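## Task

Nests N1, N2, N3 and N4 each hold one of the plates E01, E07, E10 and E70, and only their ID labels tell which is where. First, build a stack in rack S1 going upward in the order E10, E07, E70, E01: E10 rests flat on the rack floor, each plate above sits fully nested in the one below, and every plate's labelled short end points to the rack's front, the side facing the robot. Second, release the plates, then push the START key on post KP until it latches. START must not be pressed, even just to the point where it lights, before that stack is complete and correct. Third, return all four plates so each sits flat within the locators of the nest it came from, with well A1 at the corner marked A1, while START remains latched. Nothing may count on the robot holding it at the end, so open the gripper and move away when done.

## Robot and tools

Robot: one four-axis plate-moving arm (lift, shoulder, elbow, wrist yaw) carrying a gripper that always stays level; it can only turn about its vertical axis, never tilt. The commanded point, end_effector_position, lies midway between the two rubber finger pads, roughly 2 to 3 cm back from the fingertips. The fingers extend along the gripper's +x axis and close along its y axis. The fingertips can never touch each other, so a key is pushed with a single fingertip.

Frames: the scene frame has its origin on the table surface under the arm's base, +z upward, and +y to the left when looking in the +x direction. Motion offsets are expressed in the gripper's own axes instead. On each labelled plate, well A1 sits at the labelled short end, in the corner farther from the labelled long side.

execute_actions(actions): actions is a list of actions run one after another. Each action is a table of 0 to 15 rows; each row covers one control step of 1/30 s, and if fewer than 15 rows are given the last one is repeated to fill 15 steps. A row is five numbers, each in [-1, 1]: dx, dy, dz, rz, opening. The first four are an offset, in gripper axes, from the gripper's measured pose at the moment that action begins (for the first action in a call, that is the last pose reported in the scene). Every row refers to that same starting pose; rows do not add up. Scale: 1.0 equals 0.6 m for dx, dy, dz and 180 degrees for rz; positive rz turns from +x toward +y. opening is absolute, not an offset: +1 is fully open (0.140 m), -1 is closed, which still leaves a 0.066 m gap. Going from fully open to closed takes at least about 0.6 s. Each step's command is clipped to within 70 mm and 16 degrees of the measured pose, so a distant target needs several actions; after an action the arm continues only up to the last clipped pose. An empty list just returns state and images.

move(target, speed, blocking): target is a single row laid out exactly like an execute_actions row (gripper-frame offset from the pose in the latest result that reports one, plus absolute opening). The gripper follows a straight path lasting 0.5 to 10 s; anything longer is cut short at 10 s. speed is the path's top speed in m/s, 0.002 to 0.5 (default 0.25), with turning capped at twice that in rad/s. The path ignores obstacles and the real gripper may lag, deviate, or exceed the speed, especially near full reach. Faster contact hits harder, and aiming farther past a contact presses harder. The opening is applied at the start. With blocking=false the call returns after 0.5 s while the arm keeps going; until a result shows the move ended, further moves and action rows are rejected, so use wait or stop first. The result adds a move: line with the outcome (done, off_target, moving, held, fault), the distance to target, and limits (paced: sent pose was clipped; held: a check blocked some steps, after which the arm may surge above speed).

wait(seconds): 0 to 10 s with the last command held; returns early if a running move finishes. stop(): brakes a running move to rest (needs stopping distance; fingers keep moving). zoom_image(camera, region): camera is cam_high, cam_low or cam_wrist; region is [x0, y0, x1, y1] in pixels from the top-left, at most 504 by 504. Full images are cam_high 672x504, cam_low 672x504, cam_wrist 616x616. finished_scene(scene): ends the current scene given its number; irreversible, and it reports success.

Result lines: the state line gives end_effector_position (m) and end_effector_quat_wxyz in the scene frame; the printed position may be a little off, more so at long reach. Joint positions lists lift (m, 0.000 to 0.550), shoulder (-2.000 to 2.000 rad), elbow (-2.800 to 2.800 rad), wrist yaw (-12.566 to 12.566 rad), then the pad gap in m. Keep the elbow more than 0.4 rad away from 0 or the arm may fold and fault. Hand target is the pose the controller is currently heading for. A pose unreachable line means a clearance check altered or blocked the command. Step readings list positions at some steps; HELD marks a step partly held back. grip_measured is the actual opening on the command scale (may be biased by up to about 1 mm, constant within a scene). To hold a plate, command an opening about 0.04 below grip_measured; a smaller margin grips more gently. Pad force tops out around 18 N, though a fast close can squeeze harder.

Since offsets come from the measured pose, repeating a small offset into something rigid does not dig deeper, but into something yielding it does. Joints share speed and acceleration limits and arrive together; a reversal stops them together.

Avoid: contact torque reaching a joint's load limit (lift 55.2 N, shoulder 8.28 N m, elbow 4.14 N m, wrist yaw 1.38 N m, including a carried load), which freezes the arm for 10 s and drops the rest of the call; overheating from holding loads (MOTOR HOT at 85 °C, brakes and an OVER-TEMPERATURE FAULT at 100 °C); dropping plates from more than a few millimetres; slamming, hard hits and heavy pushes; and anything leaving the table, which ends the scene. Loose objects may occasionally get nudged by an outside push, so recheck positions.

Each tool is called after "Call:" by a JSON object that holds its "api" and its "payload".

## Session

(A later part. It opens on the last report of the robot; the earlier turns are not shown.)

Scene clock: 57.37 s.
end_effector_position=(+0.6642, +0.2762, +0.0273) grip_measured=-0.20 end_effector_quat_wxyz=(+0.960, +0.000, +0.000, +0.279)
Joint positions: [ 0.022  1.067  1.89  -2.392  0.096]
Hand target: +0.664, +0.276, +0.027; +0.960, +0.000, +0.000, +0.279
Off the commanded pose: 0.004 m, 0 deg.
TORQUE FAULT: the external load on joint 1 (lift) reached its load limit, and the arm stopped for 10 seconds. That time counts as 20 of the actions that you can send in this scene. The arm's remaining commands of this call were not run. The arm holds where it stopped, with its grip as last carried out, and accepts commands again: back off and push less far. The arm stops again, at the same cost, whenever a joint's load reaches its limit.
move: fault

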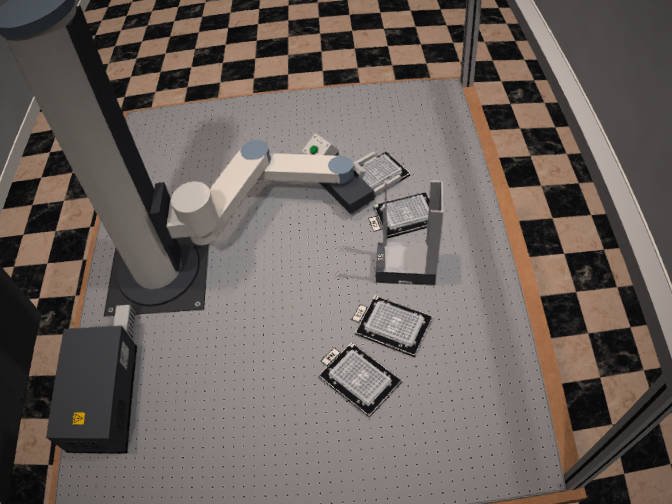

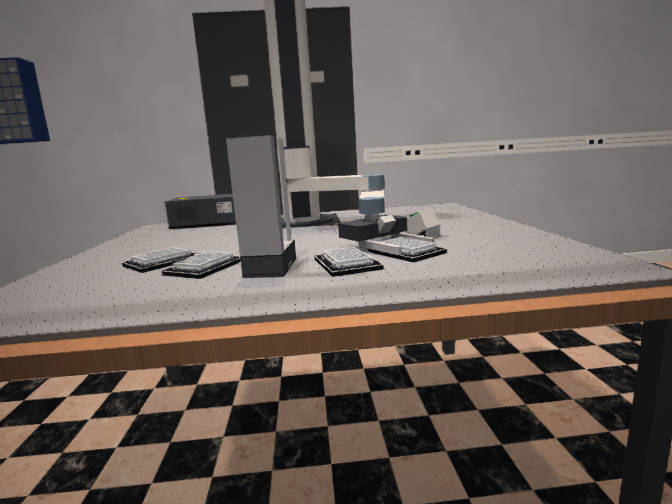

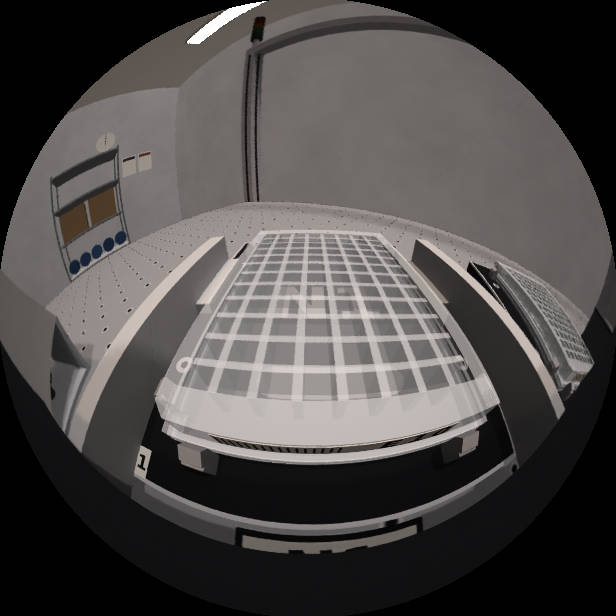

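Call:
{"api": "move", "payload": {"target": [0.05,0.045,-0.055,0,-1], "speed": 0.1}}

Scene clock: 320.03 s.
end_effector_position=(+0.4524, +0.2573, +0.0777) grip_measured=-0.99 end_effector_quat_wxyz=(+0.909, +0.000, +0.000, +0.416)
Joint positions: [ 0.073  1.632  0.947 -1.72   0.066]
Hand target: +0.452, +0.257, +0.078; +0.909, +0.000, +0.000, +0.416
Off the commanded pose: 0.000 m, 0 deg.
move: done

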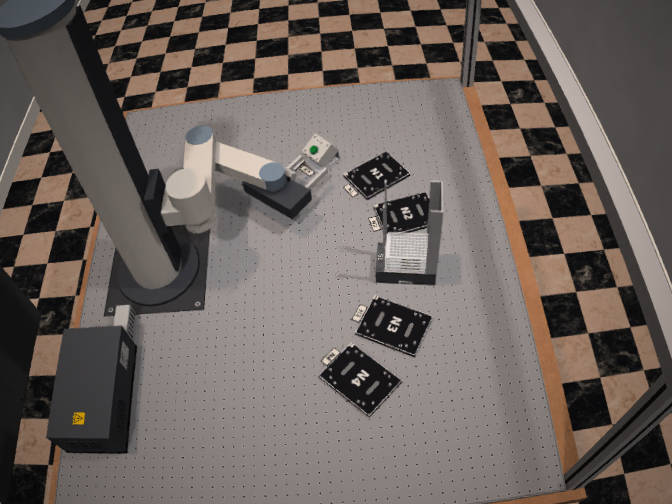

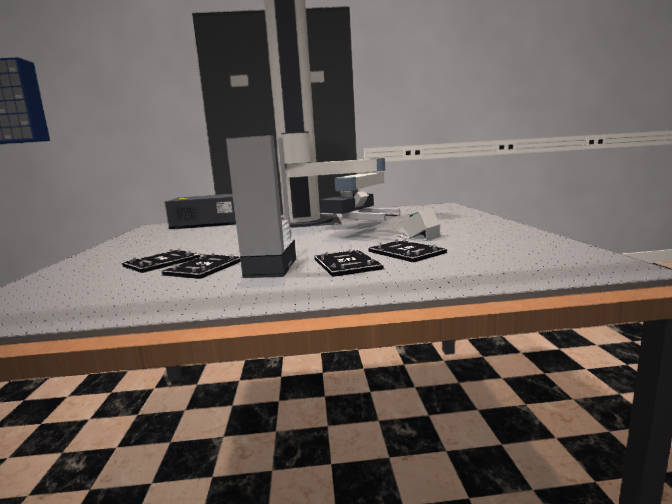

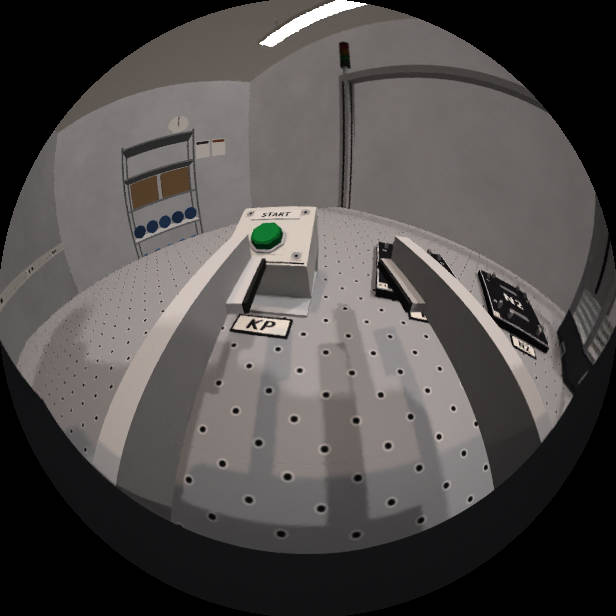

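Call:
{"api": "move", "payload": {"target": [0.05,0,0,0,-1], "speed": 0.04}}

Call:
{"api": "zoom_image", "payload": {"camera": "cam_low", "region": [340,180,460,250]}}

Call:
{"api": "zoom_image", "payload": {"camera": "cam_high", "region": [270,120,370,200]}}

Scene clock: 324.57 s.
end_effector_position=(+0.4719, +0.2801, +0.0777) grip_measured=-0.99 end_effector_quat_wxyz=(+0.909, +0.000, +0.000, +0.416)
Joint positions: [ 0.073  1.607  1.079 -1.826  0.066]
Hand target: +0.472, +0.280, +0.078; +0.909, +0.000, +0.000, +0.416
Off the commanded pose: 0.000 m, 0 deg.
move: done

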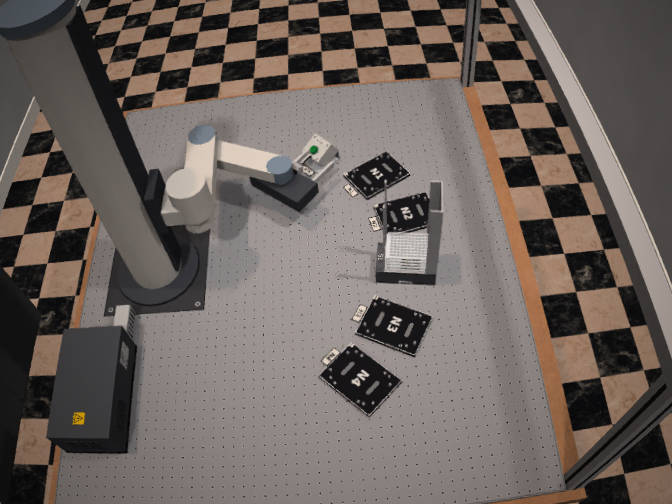

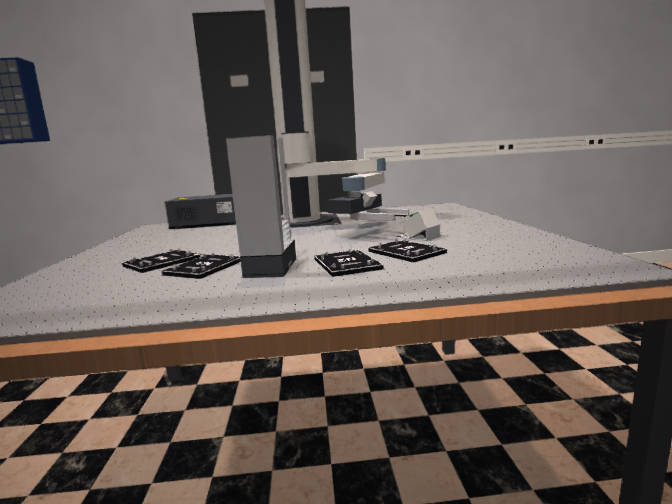

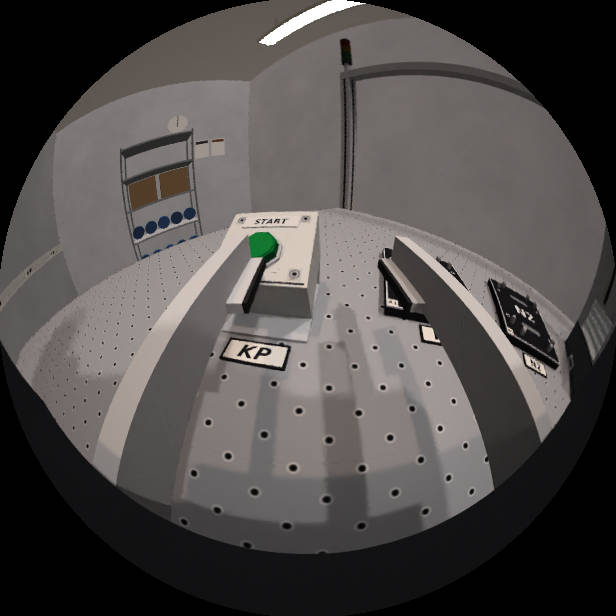

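Region (340, 180, 460, 250) of cam_low's 672x504 image, scaled by 4.200, with more detail than that image has; it fills the top 294 rows of this view, and the rest is white.

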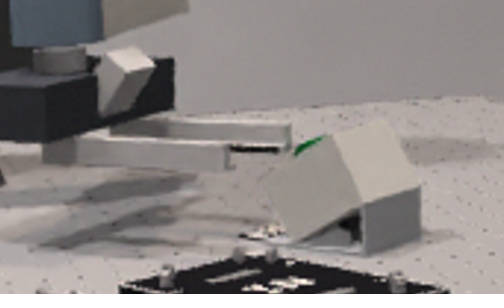

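Region (270, 120, 370, 200) of cam_high's 672x504 image, scaled by 5.040, with more detail than that image has; it fills the top 403 rows of this view, and the rest is white.

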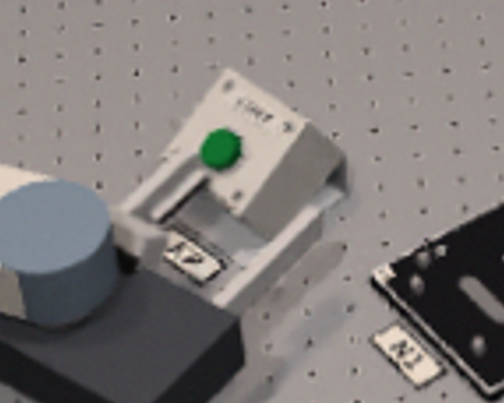

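Call:
{"api": "move", "payload": {"target": [0.026,0,0.014,0,-1], "speed": 0.03}}

Call:
{"api": "zoom_image", "payload": {"camera": "cam_low", "region": [340,180,460,250]}}

Call:
{"api": "move", "payload": {"target": [0.005,0,-0.013,0,-1], "speed": 0.01}}

Call:
{"api": "zoom_image", "payload": {"camera": "cam_low", "region": [340,180,460,250]}}

Call:
{"api": "zoom_image", "payload": {"camera": "cam_high", "region": [270,120,370,200]}}

Scene clock: 331.50 s.
end_effector_position=(+0.4820, +0.2921, +0.0861) grip_measured=-0.99 end_effector_quat_wxyz=(+0.909, +0.000, +0.000, +0.417)
Joint positions: [ 0.081  1.589  1.15  -1.88   0.066]
Hand target: +0.482, +0.292, +0.086; +0.909, +0.000, +0.000, +0.416
Off the commanded pose: 0.000 m, 0 deg.
move: done

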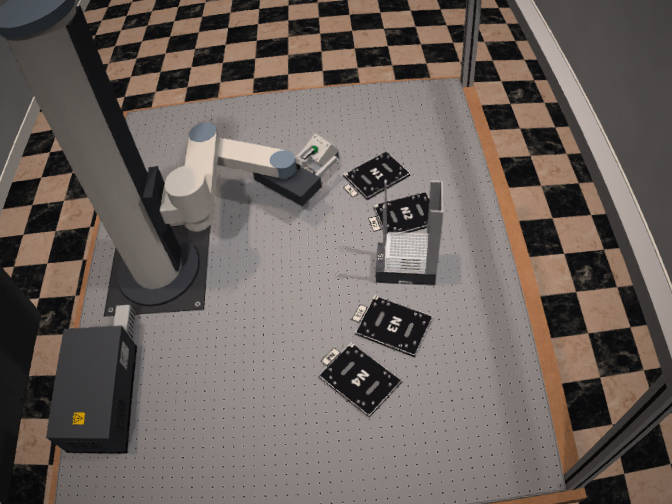

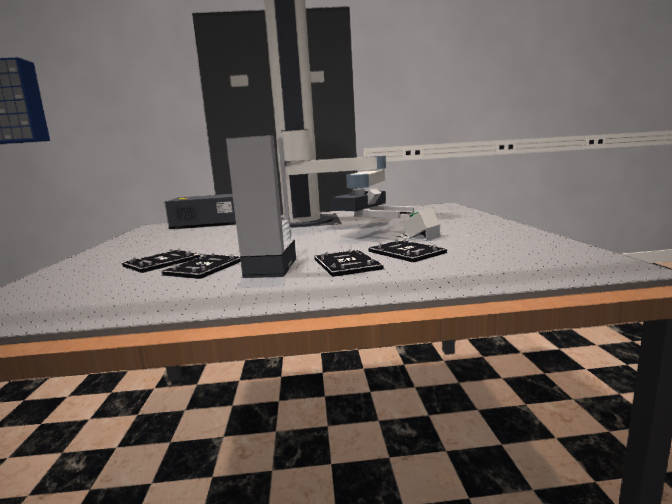

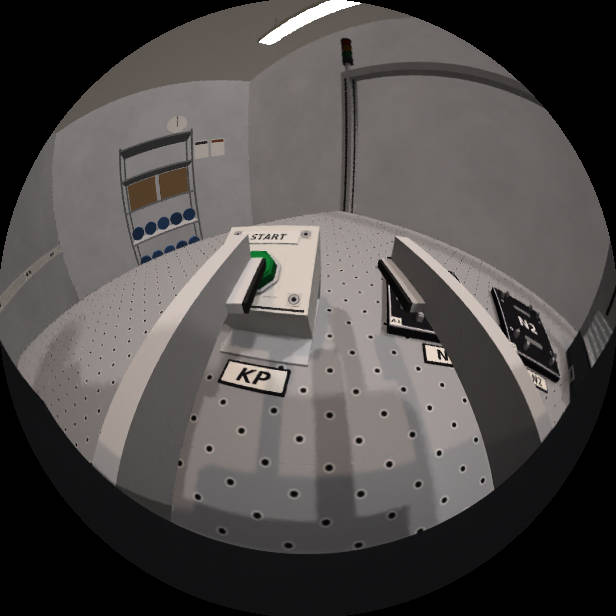

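Region (340, 180, 460, 250) of cam_low's 672x504 image, scaled by 4.200, with more detail than that image has; it fills the top 294 rows of this view, and the rest is white.

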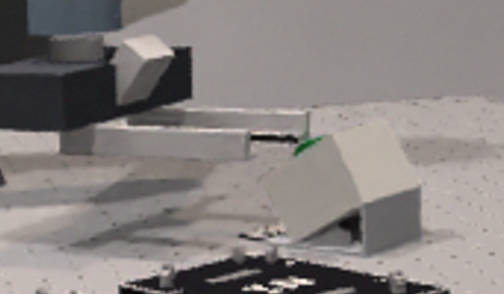

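Scene clock: 332.57 s.
end_effector_position=(+0.4840, +0.2942, +0.0785) grip_measured=-0.99 end_effector_quat_wxyz=(+0.909, +0.000, +0.000, +0.416)
Joint positions: [ 0.074  1.586  1.163 -1.89   0.066]
Hand target: +0.484, +0.294, +0.078; +0.909, +0.000, +0.000, +0.417
Off the commanded pose: 0.000 m, 0 deg.
move: done

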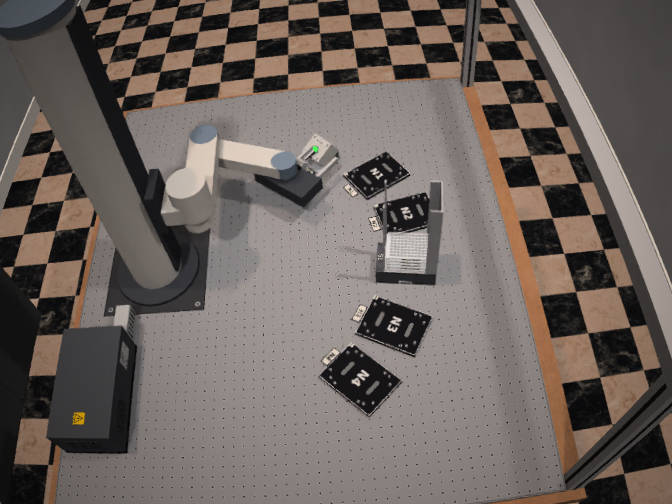

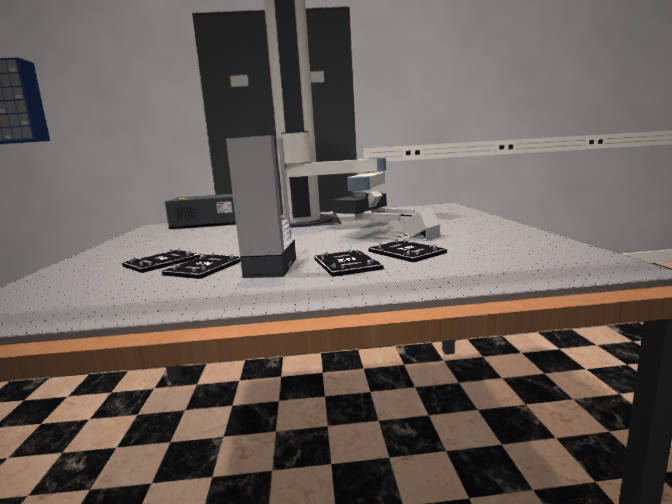

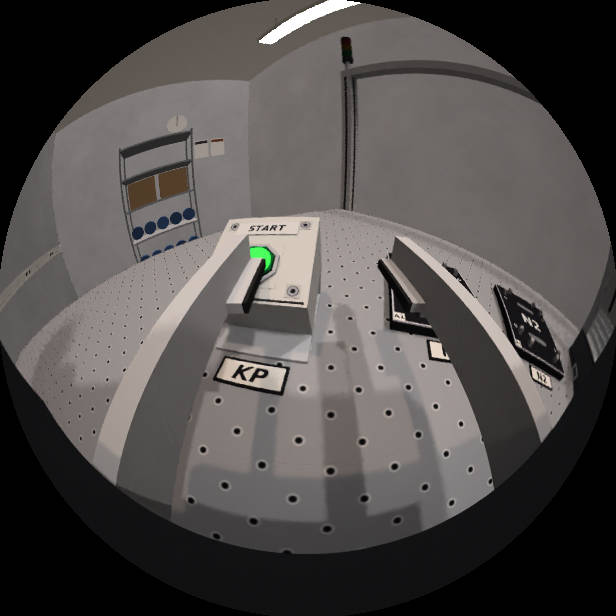

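Region (340, 180, 460, 250) of cam_low's 672x504 image, scaled by 4.200, with more detail than that image has; it fills the top 294 rows of this view, and the rest is white.

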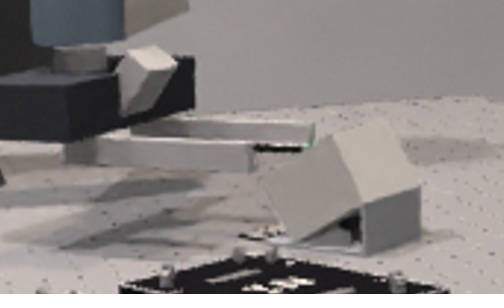

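Region (270, 120, 370, 200) of cam_high's 672x504 image, scaled by 5.040, with more detail than that image has; it fills the top 403 rows of this view, and the rest is white.

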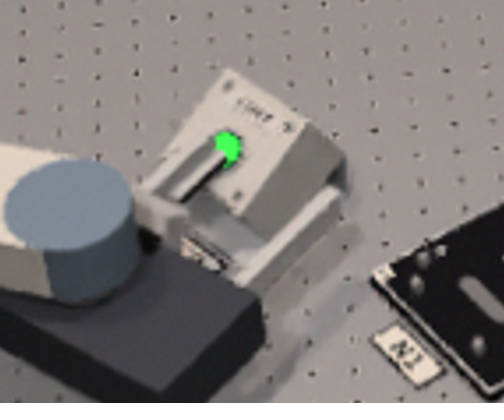

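Call:
{"api": "move", "payload": {"target": [0.001,0,-0.002,0,-1], "speed": 0.005}}

Call:
{"api": "move", "payload": {"target": [-0.03,0,0.055,0,-1], "speed": 0.1}}

Scene clock: 335.83 s.
end_effector_position=(+0.4844, +0.2945, +0.0776) grip_measured=-0.99 end_effector_quat_wxyz=(+0.909, +0.000, +0.000, +0.416)
Joint positions: [ 0.073  1.585  1.166 -1.892  0.066]
Hand target: +0.484, +0.295, +0.077; +0.909, +0.000, +0.000, +0.416
Off the commanded pose: 0.000 m, 0 deg.
move: done

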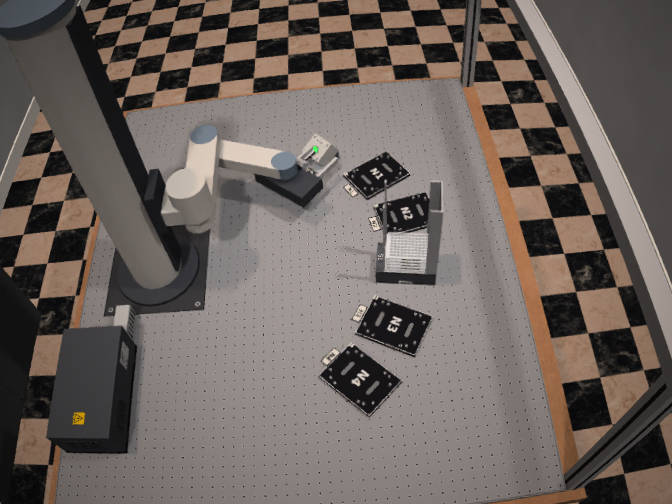

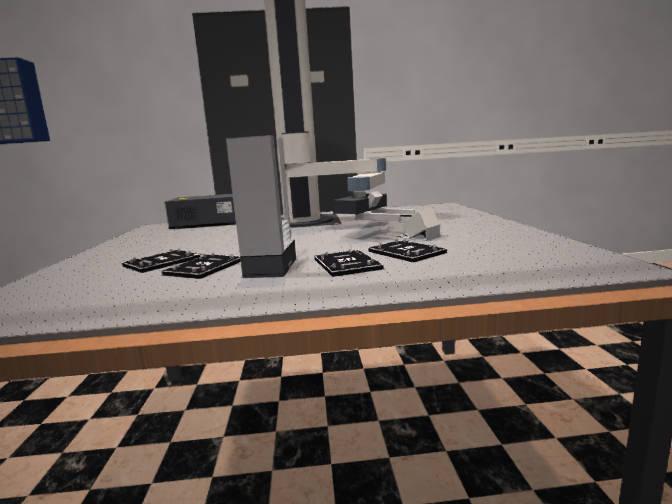

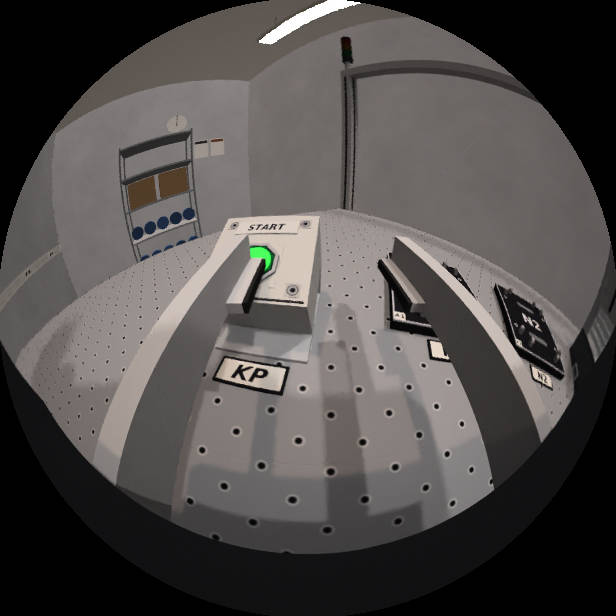

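Scene clock: 336.57 s.
end_effector_position=(+0.4727, +0.2808, +0.1106) grip_measured=-0.99 end_effector_quat_wxyz=(+0.909, +0.000, +0.000, +0.416)
Joint positions: [ 0.106  1.605  1.084 -1.831  0.066]
Hand target: +0.473, +0.281, +0.111; +0.909, +0.000, +0.000, +0.416
Off the commanded pose: 0.000 m, 0 deg.
move: done

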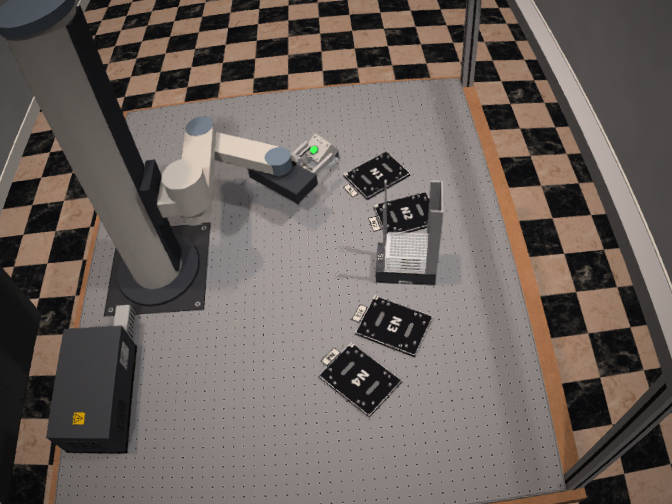

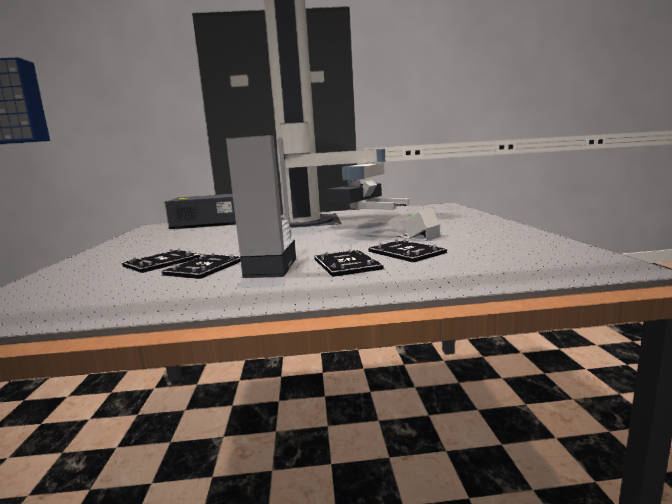

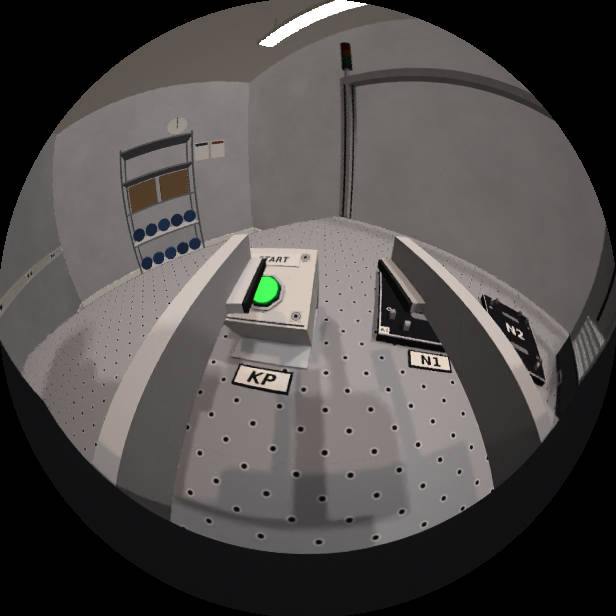

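Call:
{"api": "move", "payload": {"target": [-0.3395,-0.4558,0,-0.3205,0.1], "speed": 0.4}}

Call:
{"api": "move", "payload": {"target": [0.267,0,0,0,0.1]}}

Call:
{"api": "move", "payload": {"target": [0,0,0,0,-0.4]}}

Scene clock: 343.57 s.
end_effector_position=(+0.5463, -0.0522, +0.1106) grip_measured=+0.10 end_effector_quat_wxyz=(+0.997, +0.000, +0.000, -0.074)
Joint positions: [ 0.106  0.82   0.926 -1.895  0.107]
Hand target: +0.546, -0.052, +0.111; +0.997, +0.000, +0.000, -0.074
Off the commanded pose: 0.000 m, 0 deg.
move: done

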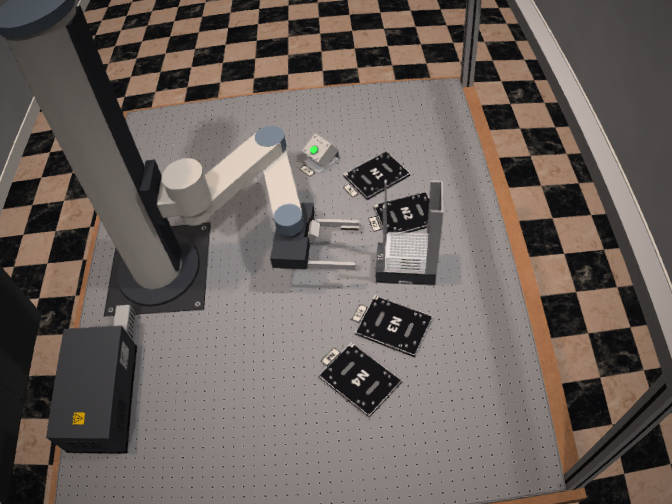

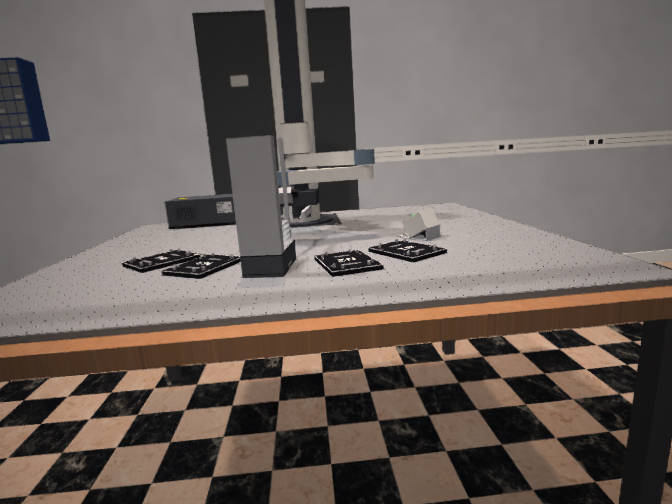

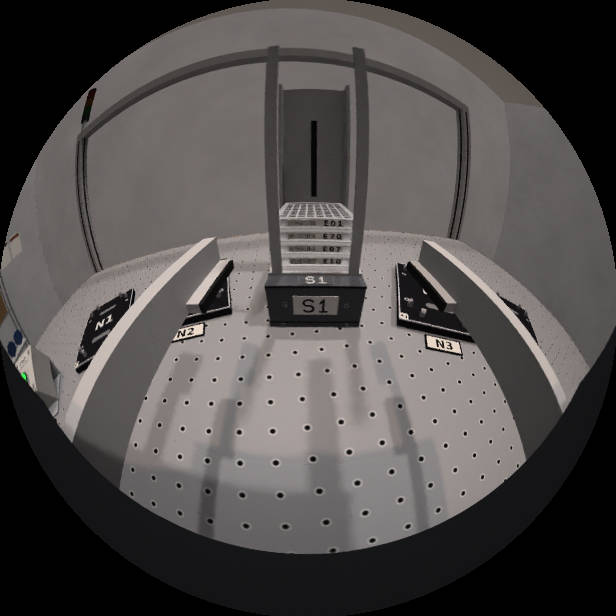

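Scene clock: 344.67 s.
end_effector_position=(+0.7047, -0.0761, +0.1106) grip_measured=+0.10 end_effector_quat_wxyz=(+0.997, +0.000, +0.000, -0.074)
Joint positions: [ 0.106  0.504  1.721 -2.373  0.107]
Hand target: +0.705, -0.076, +0.111; +0.997, +0.000, +0.000, -0.074
Off the commanded pose: 0.000 m, 0 deg.
move: done

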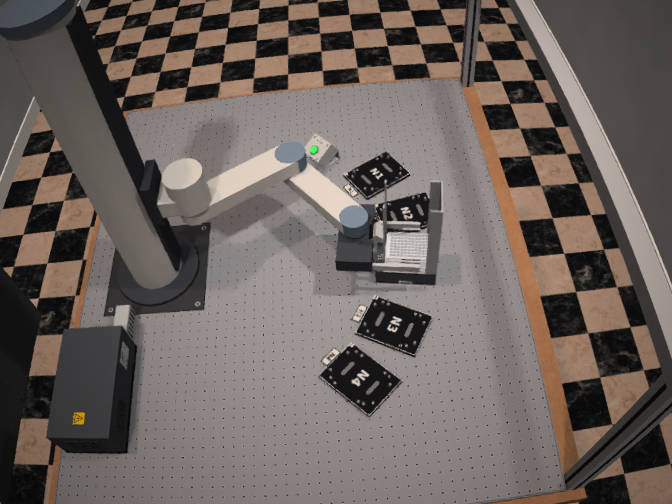

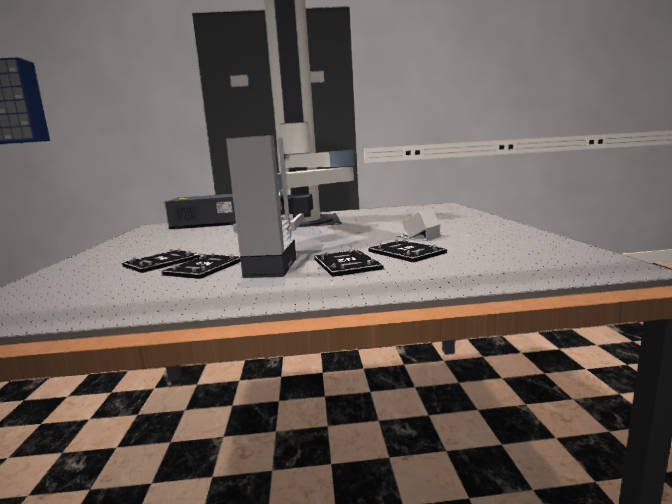

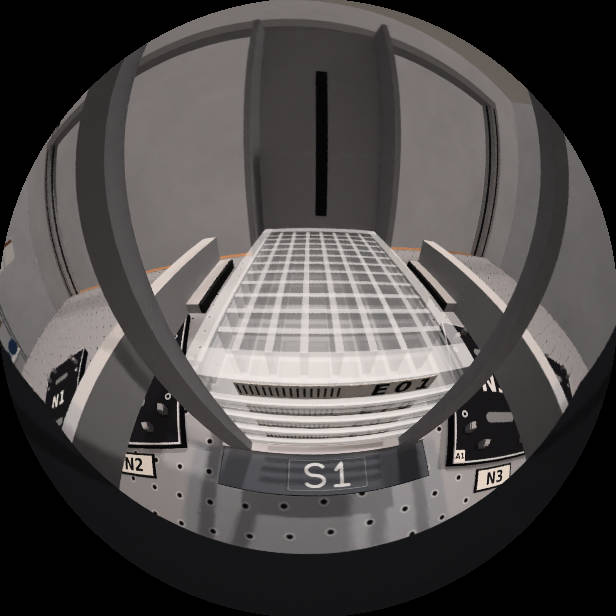

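Scene clock: 345.17 s.
end_effector_position=(+0.7047, -0.0761, +0.1106) grip_measured=-0.40 end_effector_quat_wxyz=(+0.997, +0.000, +0.000, -0.074)
Joint positions: [ 0.106  0.504  1.721 -2.373  0.088]
Hand target: +0.705, -0.076, +0.111; +0.997, +0.000, +0.000, -0.074
Off the commanded pose: 0.000 m, 0 deg.
move: done

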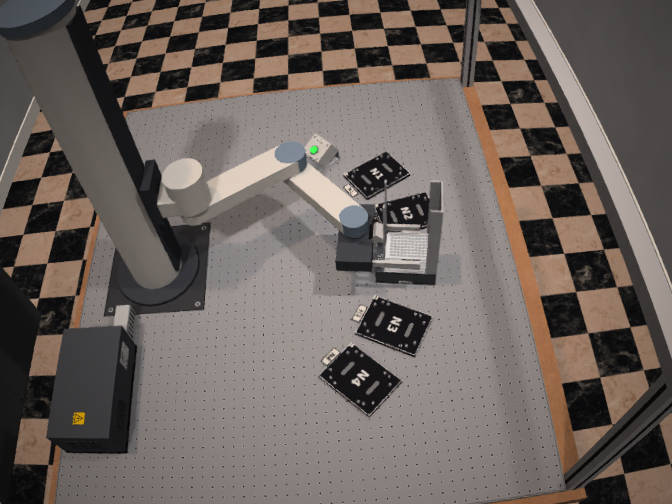

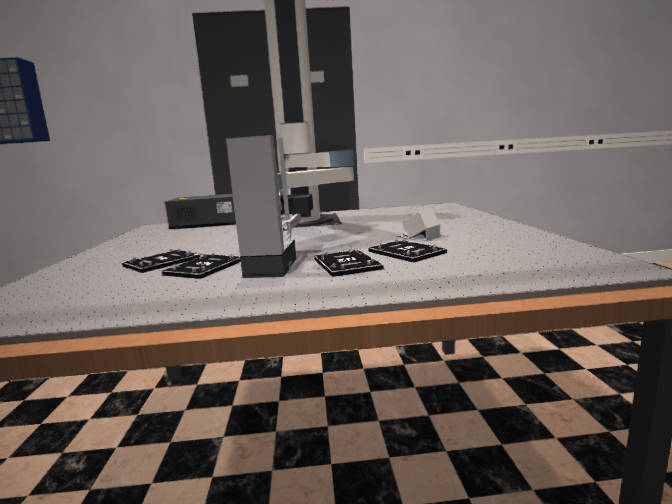

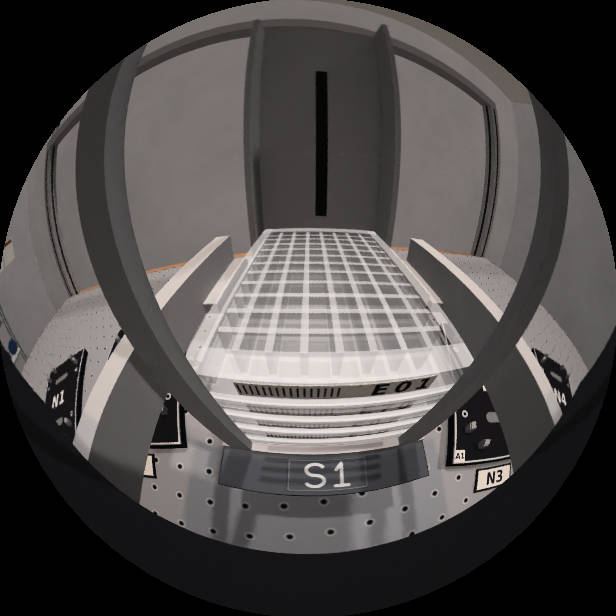

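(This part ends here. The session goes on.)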